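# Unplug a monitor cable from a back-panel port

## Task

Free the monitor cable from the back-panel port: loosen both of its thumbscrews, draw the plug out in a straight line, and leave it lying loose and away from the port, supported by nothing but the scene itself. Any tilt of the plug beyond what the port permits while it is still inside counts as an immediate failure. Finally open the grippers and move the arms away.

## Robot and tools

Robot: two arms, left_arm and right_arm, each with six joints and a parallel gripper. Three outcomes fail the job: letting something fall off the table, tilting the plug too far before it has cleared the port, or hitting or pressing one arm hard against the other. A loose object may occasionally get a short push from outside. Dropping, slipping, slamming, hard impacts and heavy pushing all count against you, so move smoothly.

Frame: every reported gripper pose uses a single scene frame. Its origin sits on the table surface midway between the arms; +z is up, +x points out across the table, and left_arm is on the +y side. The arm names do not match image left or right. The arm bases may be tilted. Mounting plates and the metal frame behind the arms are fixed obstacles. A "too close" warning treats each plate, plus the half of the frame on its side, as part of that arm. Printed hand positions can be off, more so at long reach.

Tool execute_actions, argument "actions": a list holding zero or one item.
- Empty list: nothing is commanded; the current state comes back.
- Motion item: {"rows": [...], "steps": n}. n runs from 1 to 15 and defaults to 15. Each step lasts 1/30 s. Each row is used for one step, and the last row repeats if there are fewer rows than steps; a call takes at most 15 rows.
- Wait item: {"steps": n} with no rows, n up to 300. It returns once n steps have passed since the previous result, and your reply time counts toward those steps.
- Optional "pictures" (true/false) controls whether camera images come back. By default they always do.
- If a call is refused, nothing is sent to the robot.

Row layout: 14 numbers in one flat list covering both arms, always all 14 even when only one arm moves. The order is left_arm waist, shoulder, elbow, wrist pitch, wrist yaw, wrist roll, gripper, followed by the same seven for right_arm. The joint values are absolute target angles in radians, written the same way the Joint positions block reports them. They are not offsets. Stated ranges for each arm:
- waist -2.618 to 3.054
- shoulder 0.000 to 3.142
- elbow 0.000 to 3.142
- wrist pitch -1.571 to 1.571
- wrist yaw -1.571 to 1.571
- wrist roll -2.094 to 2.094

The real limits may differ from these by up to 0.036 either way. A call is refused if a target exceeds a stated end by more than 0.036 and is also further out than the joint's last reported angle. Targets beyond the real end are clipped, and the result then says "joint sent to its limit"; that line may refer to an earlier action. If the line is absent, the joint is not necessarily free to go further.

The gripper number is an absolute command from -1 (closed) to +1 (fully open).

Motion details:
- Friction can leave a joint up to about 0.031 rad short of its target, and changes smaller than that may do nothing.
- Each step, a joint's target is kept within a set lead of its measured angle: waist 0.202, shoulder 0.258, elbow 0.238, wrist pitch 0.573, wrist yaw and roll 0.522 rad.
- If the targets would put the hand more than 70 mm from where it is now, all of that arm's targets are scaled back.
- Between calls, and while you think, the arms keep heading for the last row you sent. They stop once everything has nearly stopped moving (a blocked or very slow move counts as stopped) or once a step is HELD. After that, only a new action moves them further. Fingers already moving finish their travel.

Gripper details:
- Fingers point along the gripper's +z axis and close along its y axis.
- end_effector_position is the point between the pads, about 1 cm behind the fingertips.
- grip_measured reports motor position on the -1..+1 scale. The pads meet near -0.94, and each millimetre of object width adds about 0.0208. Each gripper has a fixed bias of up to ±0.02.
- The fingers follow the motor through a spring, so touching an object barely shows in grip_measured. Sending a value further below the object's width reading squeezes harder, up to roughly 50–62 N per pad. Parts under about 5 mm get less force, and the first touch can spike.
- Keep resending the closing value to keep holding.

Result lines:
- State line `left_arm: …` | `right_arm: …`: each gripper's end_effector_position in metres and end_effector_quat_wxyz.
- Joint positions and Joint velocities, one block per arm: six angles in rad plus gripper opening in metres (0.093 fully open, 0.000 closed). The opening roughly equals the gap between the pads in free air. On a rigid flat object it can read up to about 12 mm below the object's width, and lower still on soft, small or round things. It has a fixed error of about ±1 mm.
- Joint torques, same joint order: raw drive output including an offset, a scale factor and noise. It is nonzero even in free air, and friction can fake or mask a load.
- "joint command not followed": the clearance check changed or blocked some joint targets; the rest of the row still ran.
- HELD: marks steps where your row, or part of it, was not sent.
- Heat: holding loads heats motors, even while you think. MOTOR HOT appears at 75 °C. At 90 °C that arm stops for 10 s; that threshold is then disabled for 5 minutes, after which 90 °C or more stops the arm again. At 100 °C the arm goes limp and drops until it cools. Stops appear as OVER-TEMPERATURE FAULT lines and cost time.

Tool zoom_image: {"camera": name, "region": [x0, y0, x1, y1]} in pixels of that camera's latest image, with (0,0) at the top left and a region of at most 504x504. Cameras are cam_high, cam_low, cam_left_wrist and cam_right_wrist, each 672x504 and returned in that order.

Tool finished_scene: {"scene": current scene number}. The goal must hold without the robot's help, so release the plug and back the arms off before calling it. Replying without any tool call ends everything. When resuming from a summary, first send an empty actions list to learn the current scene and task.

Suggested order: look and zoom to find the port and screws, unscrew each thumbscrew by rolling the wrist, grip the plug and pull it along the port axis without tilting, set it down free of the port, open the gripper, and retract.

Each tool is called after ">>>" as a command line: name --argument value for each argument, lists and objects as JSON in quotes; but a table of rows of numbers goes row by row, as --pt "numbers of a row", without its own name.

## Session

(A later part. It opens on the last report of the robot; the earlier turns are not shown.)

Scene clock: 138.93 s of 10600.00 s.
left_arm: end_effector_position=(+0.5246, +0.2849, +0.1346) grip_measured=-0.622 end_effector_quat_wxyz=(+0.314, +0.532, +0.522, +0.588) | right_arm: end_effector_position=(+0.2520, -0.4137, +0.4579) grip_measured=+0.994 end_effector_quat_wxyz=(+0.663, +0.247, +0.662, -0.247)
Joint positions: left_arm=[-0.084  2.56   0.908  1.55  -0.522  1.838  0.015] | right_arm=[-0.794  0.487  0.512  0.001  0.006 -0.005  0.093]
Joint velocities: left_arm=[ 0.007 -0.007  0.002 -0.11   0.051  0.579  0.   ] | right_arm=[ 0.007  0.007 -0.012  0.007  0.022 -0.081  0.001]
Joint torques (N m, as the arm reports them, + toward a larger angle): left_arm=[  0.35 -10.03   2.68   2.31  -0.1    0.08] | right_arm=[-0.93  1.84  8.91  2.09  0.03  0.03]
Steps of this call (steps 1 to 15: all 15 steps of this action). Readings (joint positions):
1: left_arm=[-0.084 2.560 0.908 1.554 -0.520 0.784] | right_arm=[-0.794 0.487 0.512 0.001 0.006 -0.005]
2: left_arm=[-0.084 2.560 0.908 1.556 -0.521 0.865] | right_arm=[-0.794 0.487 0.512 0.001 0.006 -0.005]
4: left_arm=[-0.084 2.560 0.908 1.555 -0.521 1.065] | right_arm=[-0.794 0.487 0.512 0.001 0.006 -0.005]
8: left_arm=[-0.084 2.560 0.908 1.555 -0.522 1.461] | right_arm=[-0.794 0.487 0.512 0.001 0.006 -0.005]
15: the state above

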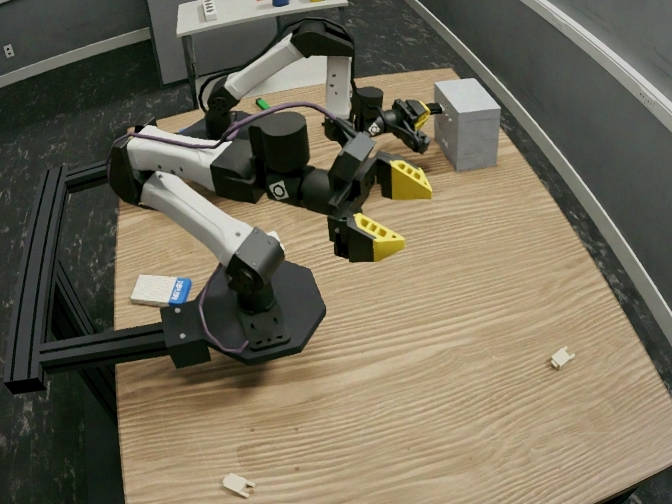

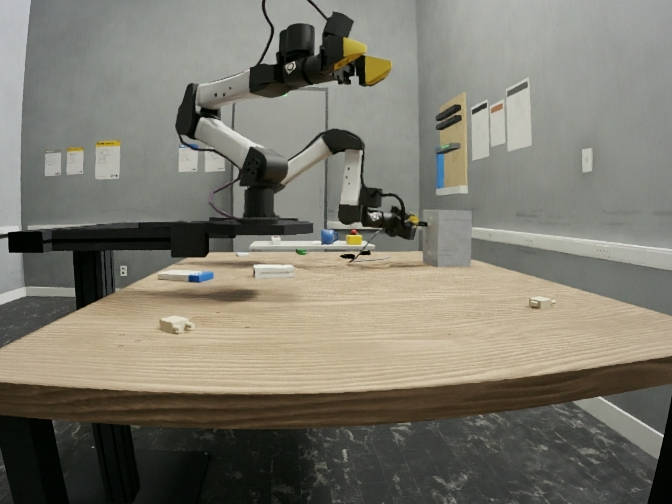

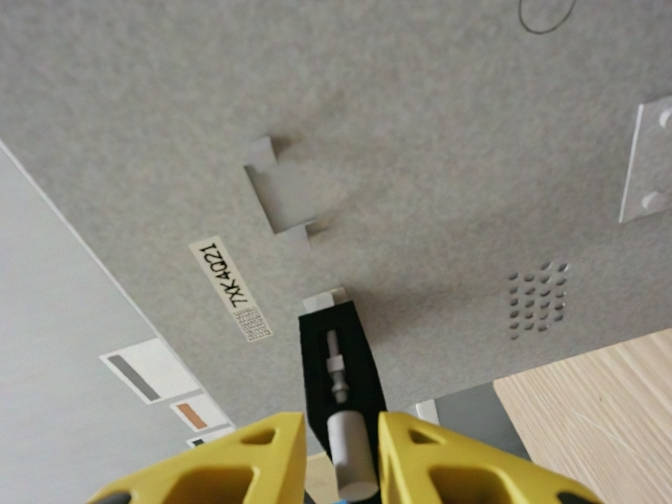

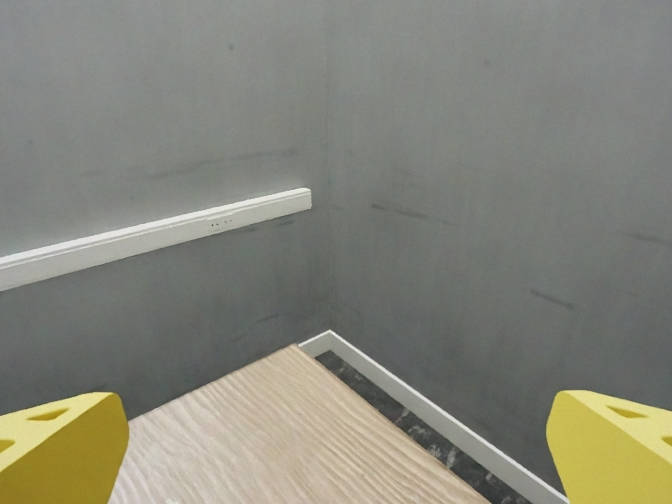

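The grip holds on the −y screw (2 strokes done; +y screw is free). Ten more.

>>> execute_actions --actions '[{"rows":[[-0.078,2.565,0.9,1.54,-0.53,1.9,-0.88,-0.8,0.5,0.5,0,0,0,1],[-0.078,2.565,0.9,1.54,-0.53,0.55,-0.88,-0.8,0.5,0.5,0,0,0,1]]}]' --pictures false

>>> execute_actions --actions '[{"rows":[[-0.078,2.565,0.9,1.54,-0.53,0.68,-0.62,-0.8,0.5,0.5,0,0,0,1],[-0.078,2.565,0.9,1.54,-0.53,2.02,-0.62,-0.8,0.5,0.5,0,0,0,1]]}]' --pictures false

>>> execute_actions --actions '[{"rows":[[-0.078,2.565,0.9,1.54,-0.53,1.9,-0.88,-0.8,0.5,0.5,0,0,0,1],[-0.078,2.565,0.9,1.54,-0.53,0.55,-0.88,-0.8,0.5,0.5,0,0,0,1]]}]' --pictures false

>>> execute_actions --actions '[{"rows":[[-0.078,2.565,0.9,1.54,-0.53,0.68,-0.62,-0.8,0.5,0.5,0,0,0,1],[-0.078,2.565,0.9,1.54,-0.53,2.02,-0.62,-0.8,0.5,0.5,0,0,0,1]]}]' --pictures false

>>> execute_actions --actions '[{"rows":[[-0.078,2.565,0.9,1.54,-0.53,1.9,-0.88,-0.8,0.5,0.5,0,0,0,1],[-0.078,2.565,0.9,1.54,-0.53,0.55,-0.88,-0.8,0.5,0.5,0,0,0,1]]}]' --pictures false

>>> execute_actions --actions '[{"rows":[[-0.078,2.565,0.9,1.54,-0.53,0.68,-0.62,-0.8,0.5,0.5,0,0,0,1],[-0.078,2.565,0.9,1.54,-0.53,2.02,-0.62,-0.8,0.5,0.5,0,0,0,1]]}]' --pictures false

>>> execute_actions --actions '[{"rows":[[-0.078,2.565,0.9,1.54,-0.53,1.9,-0.88,-0.8,0.5,0.5,0,0,0,1],[-0.078,2.565,0.9,1.54,-0.53,0.55,-0.88,-0.8,0.5,0.5,0,0,0,1]]}]' --pictures false

>>> execute_actions --actions '[{"rows":[[-0.078,2.565,0.9,1.54,-0.53,0.68,-0.62,-0.8,0.5,0.5,0,0,0,1],[-0.078,2.565,0.9,1.54,-0.53,2.02,-0.62,-0.8,0.5,0.5,0,0,0,1]]}]' --pictures false

>>> execute_actions --actions '[{"rows":[[-0.078,2.565,0.9,1.54,-0.53,1.9,-0.88,-0.8,0.5,0.5,0,0,0,1],[-0.078,2.565,0.9,1.54,-0.53,0.55,-0.88,-0.8,0.5,0.5,0,0,0,1]]}]' --pictures false

>>> execute_actions --actions '[{"rows":[[-0.078,2.565,0.9,1.54,-0.53,0.68,-0.62,-0.8,0.5,0.5,0,0,0,1],[-0.078,2.565,0.9,1.54,-0.53,2.02,-0.62,-0.8,0.5,0.5,0,0,0,1]]}]' --pictures false

>>> execute_actions --actions '[{"rows":[[-0.078,2.565,0.9,1.54,-0.53,1.9,-0.88,-0.8,0.5,0.5,0,0,0,1],[-0.078,2.565,0.9,1.54,-0.53,0.55,-0.88,-0.8,0.5,0.5,0,0,0,1]]}]' --pictures false

>>> execute_actions --actions '[{"rows":[[-0.078,2.565,0.9,1.54,-0.53,0.68,-0.62,-0.8,0.5,0.5,0,0,0,1],[-0.078,2.565,0.9,1.54,-0.53,2.02,-0.62,-0.8,0.5,0.5,0,0,0,1]]}]' --pictures false

>>> execute_actions --actions '[{"rows":[[-0.078,2.565,0.9,1.54,-0.53,1.9,-0.88,-0.8,0.5,0.5,0,0,0,1],[-0.078,2.565,0.9,1.54,-0.53,0.55,-0.88,-0.8,0.5,0.5,0,0,0,1]]}]' --pictures false

>>> execute_actions --actions '[{"rows":[[-0.078,2.565,0.9,1.54,-0.53,0.68,-0.62,-0.8,0.5,0.5,0,0,0,1],[-0.078,2.565,0.9,1.54,-0.53,2.02,-0.62,-0.8,0.5,0.5,0,0,0,1]]}]' --pictures false

>>> execute_actions --actions '[{"rows":[[-0.078,2.565,0.9,1.54,-0.53,1.9,-0.88,-0.8,0.5,0.5,0,0,0,1],[-0.078,2.565,0.9,1.54,-0.53,0.55,-0.88,-0.8,0.5,0.5,0,0,0,1]]}]' --pictures false

>>> execute_actions --actions '[{"rows":[[-0.078,2.565,0.9,1.54,-0.53,0.68,-0.62,-0.8,0.5,0.5,0,0,0,1],[-0.078,2.565,0.9,1.54,-0.53,2.02,-0.62,-0.8,0.5,0.5,0,0,0,1]]}]' --pictures false

>>> execute_actions --actions '[{"rows":[[-0.078,2.565,0.9,1.54,-0.53,1.9,-0.88,-0.8,0.5,0.5,0,0,0,1],[-0.078,2.565,0.9,1.54,-0.53,0.55,-0.88,-0.8,0.5,0.5,0,0,0,1]]}]' --pictures false

>>> execute_actions --actions '[{"rows":[[-0.078,2.565,0.9,1.54,-0.53,0.68,-0.62,-0.8,0.5,0.5,0,0,0,1],[-0.078,2.565,0.9,1.54,-0.53,2.02,-0.62,-0.8,0.5,0.5,0,0,0,1]]}]' --pictures false

>>> execute_actions --actions '[{"rows":[[-0.078,2.565,0.9,1.54,-0.53,1.9,-0.88,-0.8,0.5,0.5,0,0,0,1],[-0.078,2.565,0.9,1.54,-0.53,0.55,-0.88,-0.8,0.5,0.5,0,0,0,1]]}]' --pictures false

>>> execute_actions --actions '[{"rows":[[-0.078,2.565,0.9,1.54,-0.53,0.68,-0.62,-0.8,0.5,0.5,0,0,0,1],[-0.078,2.565,0.9,1.54,-0.53,1.9,-0.62,-0.8,0.5,0.5,0,0,0,1]]}]' --pictures false

Scene clock: 161.50 s of 10600.00 s.
left_arm: end_effector_position=(+0.5247, +0.2845, +0.1345) grip_measured=-0.870 end_effector_quat_wxyz=(+0.578, +0.178, +0.724, +0.333) | right_arm: end_effector_position=(+0.2520, -0.4137, +0.4579) grip_measured=+0.994 end_effector_quat_wxyz=(+0.663, +0.247, +0.662, -0.247)
Joint positions: left_arm=[-0.084  2.56   0.908  1.549 -0.519  0.727  0.003] | right_arm=[-0.794  0.487  0.512  0.001  0.006 -0.005  0.093]
Joint velocities: left_arm=[-0.017  0.007 -0.007  0.022  0.007 -1.033  0.001] | right_arm=[-0.017  0.007 -0.012 -0.007 -0.022 -0.081  0.   ]
Joint torques (N m, as the arm reports them, + toward a larger angle): left_arm=[  0.4  -10.07   2.74   2.11  -0.11  -0.2 ] | right_arm=[-0.74  1.79  9.09  2.08  0.04  0.03]
Steps of this call (steps 1 to 30: the robot went on to your last target; steps 31 to 90: nothing new was sent; then 19.07 s passed at rest; steps 91 to 105: all 15 steps of this action). Readings (joint positions):
91: left_arm=[-0.084 2.560 0.908 1.535 -0.520 1.930] | right_arm=[-0.794 0.487 0.512 0.001 0.006 -0.005]
92: left_arm=[-0.084 2.560 0.908 1.535 -0.519 1.846] | right_arm=[-0.794 0.487 0.512 0.001 0.006 -0.005]
94: left_arm=[-0.084 2.560 0.908 1.537 -0.517 1.645] | right_arm=[-0.794 0.487 0.512 0.001 0.006 -0.005]
98: left_arm=[-0.084 2.560 0.908 1.540 -0.516 1.248] | right_arm=[-0.794 0.487 0.512 0.001 0.006 -0.005]
105: the state above

Scene clock: 162.00 s of 10600.00 s.
left_arm: end_effector_position=(+0.5244, +0.2850, +0.1328) grip_measured=-0.622 end_effector_quat_wxyz=(+0.301, +0.543, +0.513, +0.592) | right_arm: end_effector_position=(+0.2520, -0.4137, +0.4579) grip_measured=+0.994 end_effector_quat_wxyz=(+0.663, +0.247, +0.662, -0.247)
Joint positions: left_arm=[-0.084  2.56   0.908  1.541 -0.522  1.872  0.015] | right_arm=[-0.794  0.487  0.512  0.001  0.006 -0.005  0.093]
Joint velocities: left_arm=[-0.012  0.012 -0.007 -0.066 -0.066  0.93   0.001] | right_arm=[ 0.012 -0.002 -0.007 -0.037 -0.051  0.022 -0.002]
Joint torques (N m, as the arm reports them, + toward a larger angle): left_arm=[  0.56 -10.16   2.67   2.28  -0.14   0.08] | right_arm=[-0.98  1.44  8.91  2.13  0.11 -0.04]
Steps of this call (steps 1 to 15: all 15 steps of this action). Readings (joint positions):
1: left_arm=[-0.084 2.560 0.908 1.551 -0.520 0.716] | right_arm=[-0.794 0.487 0.512 0.001 0.006 -0.005]
2: left_arm=[-0.084 2.560 0.908 1.554 -0.521 0.797] | right_arm=[-0.794 0.487 0.512 0.001 0.006 -0.005]
4: left_arm=[-0.084 2.560 0.908 1.551 -0.521 0.996] | right_arm=[-0.794 0.487 0.512 0.001 0.006 -0.005]
8: left_arm=[-0.084 2.560 0.908 1.550 -0.522 1.393] | right_arm=[-0.794 0.487 0.512 0.001 0.006 -0.005]
15: the state above

Scene clock: 162.50 s of 10600.00 s.
left_arm: end_effector_position=(+0.5245, +0.2850, +0.1341) grip_measured=-0.870 end_effector_quat_wxyz=(+0.579, +0.172, +0.726, +0.330) | right_arm: end_effector_position=(+0.2520, -0.4137, +0.4579) grip_measured=+0.994 end_effector_quat_wxyz=(+0.663, +0.247, +0.662, -0.247)
Joint positions: left_arm=[-0.084  2.56   0.908  1.547 -0.522  0.711  0.003] | right_arm=[-0.794  0.487  0.512  0.001  0.006 -0.005  0.093]
Joint velocities: left_arm=[-0.007 -0.002  0.017  0.022 -0.051 -0.989  0.   ] | right_arm=[-0.002 -0.002  0.002 -0.037 -0.095 -0.051  0.   ]
Joint torques (N m, as the arm reports them, + toward a larger angle): left_arm=[  0.37 -10.2    2.63   2.1   -0.05  -0.29] | right_arm=[-0.81  1.78  9.02  2.1   0.05  0.01]
Steps of this call (steps 1 to 15: all 15 steps of this action). Readings (joint positions):
1: left_arm=[-0.084 2.560 0.908 1.539 -0.522 1.880] | right_arm=[-0.794 0.487 0.512 0.001 0.006 -0.005]
2: left_arm=[-0.084 2.560 0.908 1.538 -0.521 1.797] | right_arm=[-0.794 0.487 0.512 0.001 0.006 -0.005]
4: left_arm=[-0.084 2.560 0.908 1.539 -0.521 1.597] | right_arm=[-0.794 0.487 0.512 0.001 0.006 -0.005]
8: left_arm=[-0.084 2.560 0.908 1.540 -0.519 1.200] | right_arm=[-0.794 0.487 0.512 0.001 0.006 -0.005]
15: the state above

Scene clock: 163.00 s of 10600.00 s.
left_arm: end_effector_position=(+0.5243, +0.2855, +0.1329) grip_measured=-0.622 end_effector_quat_wxyz=(+0.302, +0.542, +0.515, +0.592) | right_arm: end_effector_position=(+0.2520, -0.4137, +0.4579) grip_measured=+0.994 end_effector_quat_wxyz=(+0.663, +0.247, +0.662, -0.247)
Joint positions: left_arm=[-0.084  2.56   0.908  1.542 -0.524  1.868  0.015] | right_arm=[-0.794  0.487  0.512  0.001  0.006 -0.005  0.093]
Joint velocities: left_arm=[ 0.012  0.012 -0.007 -0.051  0.007  0.96   0.002] | right_arm=[-0.017 -0.012 -0.002  0.037 -0.022 -0.022 -0.001]
Joint torques (N m, as the arm reports them, + toward a larger angle): left_arm=[  0.41 -10.11   2.76   2.28  -0.09   0.09] | right_arm=[-1.06  1.7   9.18  2.15  0.05 -0.01]
Steps of this call (steps 1 to 15: all 15 steps of this action). Readings (joint positions):
1: left_arm=[-0.084 2.560 0.908 1.549 -0.524 0.703] | right_arm=[-0.794 0.487 0.512 0.001 0.006 -0.005]
2: left_arm=[-0.084 2.560 0.908 1.553 -0.524 0.785] | right_arm=[-0.794 0.487 0.512 0.001 0.006 -0.005]
4: left_arm=[-0.084 2.560 0.908 1.550 -0.524 0.984] | right_arm=[-0.794 0.487 0.512 0.001 0.006 -0.005]
8: left_arm=[-0.084 2.560 0.908 1.549 -0.524 1.381] | right_arm=[-0.794 0.487 0.512 0.001 0.006 -0.005]
15: the state above

Scene clock: 163.50 s of 10600.00 s.
left_arm: end_effector_position=(+0.5245, +0.2853, +0.1338) grip_measured=-0.870 end_effector_quat_wxyz=(+0.579, +0.172, +0.726, +0.330) | right_arm: end_effector_position=(+0.2520, -0.4137, +0.4579) grip_measured=+0.994 end_effector_quat_wxyz=(+0.663, +0.247, +0.662, -0.247)
Joint positions: left_arm=[-0.084  2.56   0.908  1.546 -0.522  0.711  0.003] | right_arm=[-0.794  0.487  0.512  0.001  0.006 -0.005  0.093]
Joint velocities: left_arm=[-0.002 -0.002 -0.002 -0.051 -0.066 -0.872  0.   ] | right_arm=[-0.022 -0.007  0.012 -0.051 -0.022  0.037  0.   ]
Joint torques (N m, as the arm reports them, + toward a larger angle): left_arm=[  0.42 -10.11   2.61   2.15  -0.02  -0.24] | right_arm=[-1.11  1.77  8.93  2.09  0.05  0.04]
Steps of this call (steps 1 to 15: all 15 steps of this action). Readings (joint positions):
1: left_arm=[-0.084 2.560 0.908 1.540 -0.524 1.877] | right_arm=[-0.794 0.487 0.512 0.001 0.006 -0.005]
2: left_arm=[-0.084 2.560 0.908 1.539 -0.523 1.794] | right_arm=[-0.794 0.487 0.512 0.001 0.006 -0.005]
4: left_arm=[-0.084 2.560 0.908 1.540 -0.522 1.594] | right_arm=[-0.794 0.487 0.512 0.001 0.006 -0.005]
8: left_arm=[-0.084 2.560 0.908 1.540 -0.520 1.197] | right_arm=[-0.794 0.487 0.512 0.001 0.006 -0.005]
15: the state above

Scene clock: 164.00 s of 10600.00 s.
left_arm: end_effector_position=(+0.5243, +0.2858, +0.1329) grip_measured=-0.622 end_effector_quat_wxyz=(+0.302, +0.542, +0.515, +0.592) | right_arm: end_effector_position=(+0.2520, -0.4137, +0.4579) grip_measured=+0.994 end_effector_quat_wxyz=(+0.663, +0.247, +0.662, -0.247)
Joint positions: left_arm=[-0.083  2.56   0.908  1.542 -0.524  1.868  0.015] | right_arm=[-0.794  0.487  0.512  0.001  0.006 -0.005  0.093]
Joint velocities: left_arm=[-0.012  0.007 -0.002 -0.051 -0.037  0.916 -0.001] | right_arm=[-0.017 -0.012 -0.007  0.007  0.081 -0.007  0.   ]
Joint torques (N m, as the arm reports them, + toward a larger angle): left_arm=[  0.35 -10.11   2.67   2.28  -0.1    0.1 ] | right_arm=[-0.85  1.54  8.88  2.15  0.1  -0.05]
Steps of this call (steps 1 to 15: all 15 steps of this action). Readings (joint positions):
1: left_arm=[-0.084 2.560 0.908 1.548 -0.524 0.703] | right_arm=[-0.794 0.487 0.512 0.001 0.006 -0.005]
2: left_arm=[-0.083 2.560 0.908 1.552 -0.524 0.785] | right_arm=[-0.794 0.487 0.512 0.001 0.006 -0.005]
4: left_arm=[-0.083 2.560 0.908 1.549 -0.524 0.984] | right_arm=[-0.794 0.487 0.512 0.001 0.006 -0.005]
8: left_arm=[-0.083 2.560 0.908 1.548 -0.524 1.381] | right_arm=[-0.794 0.487 0.512 0.001 0.006 -0.005]
15: the state above

Scene clock: 164.50 s of 10600.00 s.
left_arm: end_effector_position=(+0.5245, +0.2854, +0.1337) grip_measured=-0.870 end_effector_quat_wxyz=(+0.578, +0.172, +0.726, +0.330) | right_arm: end_effector_position=(+0.2520, -0.4137, +0.4579) grip_measured=+0.994 end_effector_quat_wxyz=(+0.663, +0.247, +0.662, -0.247)
Joint positions: left_arm=[-0.083  2.56   0.908  1.545 -0.522  0.711  0.003] | right_arm=[-0.794  0.487  0.512  0.001  0.006 -0.005  0.093]
Joint velocities: left_arm=[-0.017 -0.007 -0.022  0.037 -0.11  -0.916 -0.001] | right_arm=[-0.002 -0.007  0.002  0.081  0.066 -0.037 -0.001]
Joint torques (N m, as the arm reports them, + toward a larger angle): left_arm=[  0.26 -10.09   2.68   2.14  -0.1   -0.3 ] | right_arm=[-1.11  1.77  8.94  2.13  0.09 -0.03]
Steps of this call (steps 1 to 15: all 15 steps of this action). Readings (joint positions):
1: left_arm=[-0.083 2.560 0.908 1.540 -0.524 1.877] | right_arm=[-0.794 0.487 0.512 0.001 0.006 -0.005]
2: left_arm=[-0.083 2.560 0.908 1.539 -0.524 1.794] | right_arm=[-0.794 0.487 0.512 0.001 0.006 -0.005]
4: left_arm=[-0.083 2.560 0.908 1.540 -0.523 1.594] | right_arm=[-0.794 0.487 0.512 0.001 0.006 -0.005]
8: left_arm=[-0.083 2.560 0.908 1.540 -0.520 1.197] | right_arm=[-0.794 0.487 0.512 0.001 0.006 -0.005]
15: the state above

Scene clock: 165.00 s of 10600.00 s.
left_arm: end_effector_position=(+0.5243, +0.2860, +0.1329) grip_measured=-0.622 end_effector_quat_wxyz=(+0.302, +0.542, +0.515, +0.592) | right_arm: end_effector_position=(+0.2520, -0.4137, +0.4579) grip_measured=+0.994 end_effector_quat_wxyz=(+0.663, +0.247, +0.662, -0.247)
Joint positions: left_arm=[-0.083  2.56   0.908  1.542 -0.524  1.868  0.015] | right_arm=[-0.794  0.487  0.512  0.001  0.006 -0.005  0.093]
Joint velocities: left_arm=[-0.017  0.002 -0.027 -0.066  0.022  0.901  0.001] | right_arm=[ 0.007 -0.002 -0.012 -0.022 -0.022  0.051  0.001]
Joint torques (N m, as the arm reports them, + toward a larger angle): left_arm=[  0.39 -10.14   2.67   2.27  -0.11   0.1 ] | right_arm=[-0.97  1.61  8.99  2.05  0.04 -0.02]
Steps of this call (steps 1 to 15: all 15 steps of this action). Readings (joint positions):
1: left_arm=[-0.083 2.560 0.908 1.547 -0.524 0.703] | right_arm=[-0.794 0.487 0.512 0.001 0.006 -0.005]
2: left_arm=[-0.083 2.560 0.908 1.551 -0.524 0.785] | right_arm=[-0.794 0.487 0.512 0.001 0.006 -0.005]
4: left_arm=[-0.083 2.560 0.908 1.549 -0.524 0.985] | right_arm=[-0.794 0.487 0.512 0.001 0.006 -0.005]
8: left_arm=[-0.083 2.560 0.908 1.548 -0.524 1.382] | right_arm=[-0.794 0.487 0.512 0.001 0.006 -0.005]
15: the state above

Scene clock: 165.50 s of 10600.00 s.
left_arm: end_effector_position=(+0.5246, +0.2854, +0.1336) grip_measured=-0.870 end_effector_quat_wxyz=(+0.578, +0.172, +0.726, +0.330) | right_arm: end_effector_position=(+0.2520, -0.4137, +0.4579) grip_measured=+0.994 end_effector_quat_wxyz=(+0.663, +0.247, +0.662, -0.247)
Joint positions: left_arm=[-0.083  2.56   0.908  1.545 -0.521  0.711  0.003] | right_arm=[-0.794  0.487  0.512  0.001  0.006 -0.005  0.093]
Joint velocities: left_arm=[-0.002 -0.007  0.007  0.022 -0.051 -0.916 -0.   ] | right_arm=[ 0.002  0.002 -0.012 -0.007  0.007 -0.007 -0.   ]
Joint torques (N m, as the arm reports them, + toward a larger angle): left_arm=[  0.47 -10.06   2.72   2.09   0.    -0.35] | right_arm=[-0.84  1.63  8.91  2.08  0.07 -0.04]
Steps of this call (steps 1 to 15: all 15 steps of this action). Readings (joint positions):
1: left_arm=[-0.083 2.560 0.908 1.540 -0.524 1.877] | right_arm=[-0.794 0.487 0.512 0.001 0.006 -0.005]
2: left_arm=[-0.083 2.560 0.908 1.539 -0.524 1.794] | right_arm=[-0.794 0.487 0.512 0.001 0.006 -0.005]
4: left_arm=[-0.083 2.560 0.908 1.540 -0.523 1.594] | right_arm=[-0.794 0.487 0.512 0.001 0.006 -0.005]
8: left_arm=[-0.083 2.560 0.908 1.540 -0.519 1.197] | right_arm=[-0.794 0.487 0.512 0.001 0.006 -0.005]
15: the state above

Scene clock: 166.00 s of 10600.00 s.
left_arm: end_effector_position=(+0.5244, +0.2858, +0.1329) grip_measured=-0.622 end_effector_quat_wxyz=(+0.302, +0.542, +0.515, +0.592) | right_arm: end_effector_position=(+0.2520, -0.4137, +0.4579) grip_measured=+0.994 end_effector_quat_wxyz=(+0.663, +0.247, +0.662, -0.247)
Joint positions: left_arm=[-0.083  2.56   0.908  1.542 -0.524  1.868  0.015] | right_arm=[-0.794  0.487  0.512  0.001  0.006 -0.005  0.093]
Joint velocities: left_arm=[ 0.002 -0.007  0.007 -0.066  0.037  0.945 -0.   ] | right_arm=[-0.017 -0.002 -0.012  0.037 -0.037  0.022 -0.002]
Joint torques (N m, as the arm reports them, + toward a larger angle): left_arm=[  0.21 -10.19   2.71   2.21  -0.1    0.1 ] | right_arm=[-0.89  1.57  9.05  2.04  0.04 -0.02]
Steps of this call (steps 1 to 15: all 15 steps of this action). Readings (joint positions):
1: left_arm=[-0.083 2.560 0.908 1.547 -0.522 0.703] | right_arm=[-0.794 0.487 0.512 0.001 0.006 -0.005]
2: left_arm=[-0.083 2.560 0.908 1.550 -0.523 0.785] | right_arm=[-0.794 0.487 0.512 0.001 0.006 -0.005]
4: left_arm=[-0.083 2.560 0.908 1.548 -0.523 0.985] | right_arm=[-0.794 0.487 0.512 0.001 0.006 -0.005]
8: left_arm=[-0.083 2.560 0.908 1.547 -0.524 1.382] | right_arm=[-0.794 0.487 0.512 0.001 0.006 -0.005]
15: the state above

Scene clock: 166.50 s of 10600.00 s.
left_arm: end_effector_position=(+0.5246, +0.2852, +0.1336) grip_measured=-0.870 end_effector_quat_wxyz=(+0.579, +0.172, +0.726, +0.329) | right_arm: end_effector_position=(+0.2520, -0.4137, +0.4579) grip_measured=+0.994 end_effector_quat_wxyz=(+0.663, +0.247, +0.662, -0.247)
Joint positions: left_arm=[-0.083  2.56   0.908  1.545 -0.519  0.71   0.003] | right_arm=[-0.794  0.487  0.512  0.001  0.006 -0.005  0.093]
Joint velocities: left_arm=[ 0.007  0.007 -0.007  0.095  0.007 -0.945 -0.001] | right_arm=[-0.022 -0.007 -0.012 -0.037 -0.051  0.022 -0.   ]
Joint torques (N m, as the arm reports them, + toward a larger angle): left_arm=[  0.32 -10.18   2.59   2.11  -0.09  -0.27] | right_arm=[-0.94  1.57  8.83  2.11  0.11  0.04]
Steps of this call (steps 1 to 15: all 15 steps of this action). Readings (joint positions):
1: left_arm=[-0.083 2.560 0.908 1.541 -0.524 1.877] | right_arm=[-0.794 0.487 0.512 0.001 0.006 -0.005]
2: left_arm=[-0.083 2.560 0.908 1.539 -0.523 1.795] | right_arm=[-0.794 0.487 0.512 0.001 0.006 -0.005]
4: left_arm=[-0.083 2.560 0.908 1.540 -0.522 1.595] | right_arm=[-0.794 0.487 0.512 0.001 0.006 -0.005]
8: left_arm=[-0.083 2.560 0.908 1.540 -0.518 1.197] | right_arm=[-0.794 0.487 0.512 0.001 0.006 -0.005]
15: the state above

Scene clock: 167.00 s of 10600.00 s.
left_arm: end_effector_position=(+0.5245, +0.2858, +0.1331) grip_measured=-0.622 end_effector_quat_wxyz=(+0.302, +0.542, +0.514, +0.592) | right_arm: end_effector_position=(+0.2520, -0.4137, +0.4579) grip_measured=+0.994 end_effector_quat_wxyz=(+0.663, +0.247, +0.662, -0.247)
Joint positions: left_arm=[-0.082  2.56   0.908  1.543 -0.522  1.868  0.015] | right_arm=[-0.794  0.487  0.512  0.001  0.006 -0.005  0.093]
Joint velocities: left_arm=[ 0.007  0.007  0.012 -0.037  0.051  0.916  0.   ] | right_arm=[ 0.002  0.012 -0.012 -0.037 -0.066 -0.007 -0.001]
Joint torques (N m, as the arm reports them, + toward a larger angle): left_arm=[  0.31 -10.16   2.85   2.23  -0.11   0.08] | right_arm=[-0.93  1.7   9.01  2.08  0.06 -0.01]
Steps of this call (steps 1 to 15: all 15 steps of this action). Readings (joint positions):
1: left_arm=[-0.083 2.560 0.908 1.547 -0.521 0.702] | right_arm=[-0.794 0.487 0.512 0.001 0.006 -0.005]
2: left_arm=[-0.082 2.560 0.908 1.550 -0.522 0.784] | right_arm=[-0.794 0.487 0.512 0.001 0.006 -0.005]
4: left_arm=[-0.082 2.560 0.908 1.548 -0.522 0.983] | right_arm=[-0.794 0.487 0.512 0.001 0.006 -0.005]
8: left_arm=[-0.082 2.560 0.908 1.548 -0.522 1.381] | right_arm=[-0.794 0.487 0.512 0.001 0.006 -0.005]
15: the state above

Scene clock: 167.50 s of 10600.00 s.
left_arm: end_effector_position=(+0.5247, +0.2850, +0.1336) grip_measured=-0.870 end_effector_quat_wxyz=(+0.579, +0.173, +0.726, +0.328) | right_arm: end_effector_position=(+0.2520, -0.4137, +0.4579) grip_measured=+0.994 end_effector_quat_wxyz=(+0.663, +0.247, +0.662, -0.247)
Joint positions: left_arm=[-0.082  2.56   0.908  1.545 -0.517  0.71   0.003] | right_arm=[-0.794  0.487  0.512  0.001  0.006 -0.005  0.093]
Joint velocities: left_arm=[-0.012 -0.002 -0.022  0.037 -0.051 -0.916  0.   ] | right_arm=[-0.017 -0.007 -0.012 -0.081 -0.022  0.037  0.001]
Joint torques (N m, as the arm reports them, + toward a larger angle): left_arm=[  0.36 -10.2    2.78   2.15  -0.13  -0.29] | right_arm=[-0.92  1.59  8.89  2.13  0.05  0.  ]
Steps of this call (steps 1 to 15: all 15 steps of this action). Readings (joint positions):
1: left_arm=[-0.082 2.560 0.908 1.541 -0.522 1.877] | right_arm=[-0.794 0.487 0.512 0.001 0.006 -0.005]
2: left_arm=[-0.082 2.560 0.908 1.540 -0.522 1.795] | right_arm=[-0.794 0.487 0.512 0.001 0.006 -0.005]
4: left_arm=[-0.082 2.560 0.908 1.540 -0.522 1.594] | right_arm=[-0.794 0.487 0.512 0.001 0.006 -0.005]
8: left_arm=[-0.082 2.560 0.908 1.540 -0.517 1.197] | right_arm=[-0.794 0.487 0.512 0.001 0.006 -0.005]
15: the state above

Scene clock: 168.00 s of 10600.00 s.
left_arm: end_effector_position=(+0.5245, +0.2857, +0.1331) grip_measured=-0.622 end_effector_quat_wxyz=(+0.303, +0.542, +0.514, +0.592) | right_arm: end_effector_position=(+0.2520, -0.4137, +0.4579) grip_measured=+0.994 end_effector_quat_wxyz=(+0.663, +0.247, +0.662, -0.247)
Joint positions: left_arm=[-0.082  2.56   0.908  1.543 -0.522  1.868  0.015] | right_arm=[-0.794  0.487  0.512  0.001  0.006 -0.005  0.093]
Joint velocities: left_arm=[-0.007 -0.012 -0.017 -0.022  0.007  0.901 -0.   ] | right_arm=[ 0.007 -0.012 -0.007  0.007 -0.022 -0.022 -0.001]
Joint torques (N m, as the arm reports them, + toward a larger angle): left_arm=[  0.12 -10.17   2.7    2.24  -0.12   0.06] | right_arm=[-0.74  1.7   8.81  2.11  0.07 -0.01]
Steps of this call (steps 1 to 15: all 15 steps of this action). Readings (joint positions):
1: left_arm=[-0.082 2.560 0.908 1.547 -0.519 0.702] | right_arm=[-0.794 0.487 0.512 0.001 0.006 -0.005]
2: left_arm=[-0.082 2.560 0.908 1.550 -0.521 0.784] | right_arm=[-0.794 0.487 0.512 0.001 0.006 -0.005]
4: left_arm=[-0.082 2.560 0.908 1.548 -0.521 0.983] | right_arm=[-0.794 0.487 0.512 0.001 0.006 -0.005]
8: left_arm=[-0.082 2.560 0.908 1.548 -0.522 1.381] | right_arm=[-0.794 0.487 0.512 0.001 0.006 -0.005]
15: the state above

Scene clock: 168.50 s of 10600.00 s.
left_arm: end_effector_position=(+0.5248, +0.2850, +0.1336) grip_measured=-0.870 end_effector_quat_wxyz=(+0.579, +0.173, +0.726, +0.328) | right_arm: end_effector_position=(+0.2520, -0.4137, +0.4579) grip_measured=+0.994 end_effector_quat_wxyz=(+0.663, +0.247, +0.662, -0.247)
Joint positions: left_arm=[-0.082  2.56   0.908  1.545 -0.517  0.71   0.003] | right_arm=[-0.794  0.487  0.512  0.001  0.006 -0.005  0.093]
Joint velocities: left_arm=[-0.012 -0.007  0.007  0.007 -0.051 -0.886  0.001] | right_arm=[ 0.007 -0.007 -0.002 -0.051 -0.007 -0.022  0.   ]
Joint torques (N m, as the arm reports them, + toward a larger angle): left_arm=[  0.18 -10.19   2.83   2.1   -0.11  -0.26] | right_arm=[-0.9   1.74  9.07  2.08  0.03  0.03]
Steps of this call (steps 1 to 15: all 15 steps of this action). Readings (joint positions):
1: left_arm=[-0.082 2.560 0.908 1.542 -0.522 1.877] | right_arm=[-0.794 0.487 0.512 0.001 0.006 -0.005]
2: left_arm=[-0.082 2.560 0.908 1.540 -0.522 1.795] | right_arm=[-0.794 0.487 0.512 0.001 0.006 -0.005]
4: left_arm=[-0.082 2.560 0.908 1.540 -0.521 1.595] | right_arm=[-0.794 0.487 0.512 0.001 0.006 -0.005]
8: left_arm=[-0.082 2.560 0.908 1.540 -0.516 1.197] | right_arm=[-0.794 0.487 0.512 0.001 0.006 -0.005]
15: the state above

Scene clock: 169.00 s of 10600.00 s.
left_arm: end_effector_position=(+0.5245, +0.2859, +0.1332) grip_measured=-0.622 end_effector_quat_wxyz=(+0.303, +0.542, +0.514, +0.592) | right_arm: end_effector_position=(+0.2520, -0.4137, +0.4579) grip_measured=+0.994 end_effector_quat_wxyz=(+0.663, +0.247, +0.662, -0.247)
Joint positions: left_arm=[-0.082  2.56   0.908  1.543 -0.522  1.868  0.015] | right_arm=[-0.794  0.487  0.512  0.001  0.006 -0.005  0.093]
Joint velocities: left_arm=[-0.002  0.007  0.002 -0.051 -0.051  0.813 -0.   ] | right_arm=[-0.002 -0.007  0.002 -0.095  0.022  0.037 -0.001]
Joint torques (N m, as the arm reports them, + toward a larger angle): left_arm=[  0.3  -10.14   2.54   2.26  -0.15   0.06] | right_arm=[-1.    1.65  9.09  2.09 -0.01 -0.04]
Steps of this call (steps 1 to 15: all 15 steps of this action). Readings (joint positions):
1: left_arm=[-0.082 2.560 0.908 1.547 -0.519 0.702] | right_arm=[-0.794 0.487 0.512 0.001 0.006 -0.005]
2: left_arm=[-0.082 2.560 0.908 1.550 -0.521 0.784] | right_arm=[-0.794 0.487 0.512 0.001 0.006 -0.005]
4: left_arm=[-0.082 2.560 0.908 1.548 -0.521 0.983] | right_arm=[-0.794 0.487 0.512 0.001 0.006 -0.005]
8: left_arm=[-0.082 2.560 0.908 1.548 -0.522 1.380] | right_arm=[-0.794 0.487 0.512 0.001 0.006 -0.005]
15: the state above

Scene clock: 169.50 s of 10600.00 s.
left_arm: end_effector_position=(+0.5248, +0.2849, +0.1335) grip_measured=-0.870 end_effector_quat_wxyz=(+0.579, +0.173, +0.726, +0.328) | right_arm: end_effector_position=(+0.2520, -0.4137, +0.4579) grip_measured=+0.994 end_effector_quat_wxyz=(+0.663, +0.247, +0.662, -0.247)
Joint positions: left_arm=[-0.082  2.56   0.908  1.545 -0.516  0.71   0.003] | right_arm=[-0.794  0.487  0.512  0.001  0.006 -0.005  0.093]
Joint velocities: left_arm=[-0.012 -0.002  0.012  0.022  0.066 -0.93   0.   ] | right_arm=[ 0.002  0.012 -0.007  0.022 -0.051  0.037  0.   ]
Joint torques (N m, as the arm reports them, + toward a larger angle): left_arm=[  0.32 -10.04   2.68   2.14  -0.12  -0.27] | right_arm=[-0.89  1.62  8.88  2.15  0.08  0.  ]
Steps of this call (steps 1 to 15: all 15 steps of this action). Readings (joint positions):
1: left_arm=[-0.082 2.560 0.908 1.542 -0.522 1.877] | right_arm=[-0.794 0.487 0.512 0.001 0.006 -0.005]
2: left_arm=[-0.082 2.560 0.908 1.540 -0.522 1.795] | right_arm=[-0.794 0.487 0.512 0.001 0.006 -0.005]
4: left_arm=[-0.082 2.560 0.908 1.540 -0.521 1.595] | right_arm=[-0.794 0.487 0.512 0.001 0.006 -0.005]
8: left_arm=[-0.082 2.560 0.908 1.540 -0.516 1.197] | right_arm=[-0.794 0.487 0.512 0.001 0.006 -0.005]
15: the state above

Scene clock: 170.00 s of 10600.00 s.
left_arm: end_effector_position=(+0.5246, +0.2860, +0.1332) grip_measured=-0.622 end_effector_quat_wxyz=(+0.303, +0.541, +0.514, +0.592) | right_arm: end_effector_position=(+0.2520, -0.4137, +0.4579) grip_measured=+0.994 end_effector_quat_wxyz=(+0.663, +0.247, +0.662, -0.247)
Joint positions: left_arm=[-0.082  2.56   0.908  1.543 -0.521  1.868  0.015] | right_arm=[-0.794  0.487  0.512  0.001  0.006 -0.005  0.093]
Joint velocities: left_arm=[-0.007 -0.017  0.002 -0.022 -0.081  0.813  0.   ] | right_arm=[-0.002 -0.002  0.007 -0.007 -0.037 -0.081  0.   ]
Joint torques (N m, as the arm reports them, + toward a larger angle): left_arm=[  0.31 -10.2    2.74   2.21  -0.16   0.03] | right_arm=[-0.92  1.63  8.73  2.08  0.08 -0.01]
Steps of this call (steps 1 to 15: all 15 steps of this action). Readings (joint positions):
1: left_arm=[-0.082 2.560 0.908 1.547 -0.517 0.702] | right_arm=[-0.794 0.487 0.512 0.001 0.006 -0.005]
2: left_arm=[-0.082 2.560 0.908 1.550 -0.520 0.784] | right_arm=[-0.794 0.487 0.512 0.001 0.006 -0.005]
4: left_arm=[-0.082 2.560 0.908 1.548 -0.520 0.983] | right_arm=[-0.794 0.487 0.512 0.001 0.006 -0.005]
8: left_arm=[-0.082 2.560 0.908 1.548 -0.521 1.381] | right_arm=[-0.794 0.487 0.512 0.001 0.006 -0.005]
15: the state above

Scene clock: 170.50 s of 10600.00 s.
left_arm: end_effector_position=(+0.5248, +0.2852, +0.1335) grip_measured=-0.870 end_effector_quat_wxyz=(+0.579, +0.173, +0.726, +0.328) | right_arm: end_effector_position=(+0.2520, -0.4137, +0.4579) grip_measured=+0.994 end_effector_quat_wxyz=(+0.663, +0.247, +0.662, -0.247)
Joint positions: left_arm=[-0.082  2.56   0.908  1.545 -0.516  0.71   0.003] | right_arm=[-0.794  0.487  0.512  0.001  0.006 -0.005  0.093]
Joint velocities: left_arm=[ 0.012  0.002  0.002 -0.037 -0.081 -0.93  -0.002] | right_arm=[ 0.002 -0.002 -0.012 -0.037  0.007 -0.022 -0.001]
Joint torques (N m, as the arm reports them, + toward a larger angle): left_arm=[  0.33 -10.17   2.72   2.13  -0.12  -0.26] | right_arm=[-0.99  1.49  8.84  2.12  0.04  0.04]
Steps of this call (steps 1 to 15: all 15 steps of this action). Readings (joint positions):
1: left_arm=[-0.082 2.560 0.908 1.542 -0.521 1.877] | right_arm=[-0.794 0.487 0.512 0.001 0.006 -0.005]
2: left_arm=[-0.082 2.560 0.908 1.541 -0.521 1.795] | right_arm=[-0.794 0.487 0.512 0.001 0.006 -0.005]
4: left_arm=[-0.082 2.560 0.908 1.541 -0.520 1.595] | right_arm=[-0.794 0.487 0.512 0.001 0.006 -0.005]
8: left_arm=[-0.082 2.560 0.908 1.540 -0.516 1.197] | right_arm=[-0.794 0.487 0.512 0.001 0.006 -0.005]
15: the state above

Scene clock: 171.00 s of 10600.00 s.
left_arm: end_effector_position=(+0.5246, +0.2862, +0.1337) grip_measured=-0.622 end_effector_quat_wxyz=(+0.328, +0.518, +0.537, +0.579) | right_arm: end_effector_position=(+0.2520, -0.4137, +0.4579) grip_measured=+0.994 end_effector_quat_wxyz=(+0.663, +0.247, +0.662, -0.247)
Joint positions: left_arm=[-0.081  2.56   0.908  1.545 -0.521  1.783  0.015] | right_arm=[-0.794  0.487  0.512  0.001  0.006 -0.005  0.093]
Joint velocities: left_arm=[-0.012 -0.007 -0.002 -0.022 -0.081  0.711  0.   ] | right_arm=[ 0.012  0.002 -0.007 -0.051 -0.037  0.037  0.003]
Joint torques (N m, as the arm reports them, + toward a larger angle): left_arm=[  0.13 -10.17   2.62   2.15  -0.1    0.07] | right_arm=[-1.22  1.69  8.96  2.08  0.02 -0.05]
Steps of this call (steps 1 to 15: all 15 steps of this action). Readings (joint positions):
1: left_arm=[-0.082 2.560 0.908 1.547 -0.518 0.702] | right_arm=[-0.794 0.487 0.512 0.001 0.006 -0.005]
2: left_arm=[-0.081 2.560 0.908 1.550 -0.520 0.784] | right_arm=[-0.794 0.487 0.512 0.001 0.006 -0.005]
4: left_arm=[-0.081 2.560 0.908 1.548 -0.520 0.983] | right_arm=[-0.794 0.487 0.512 0.001 0.006 -0.005]
8: left_arm=[-0.081 2.560 0.908 1.548 -0.521 1.380] | right_arm=[-0.794 0.487 0.512 0.001 0.006 -0.005]
15: the state above


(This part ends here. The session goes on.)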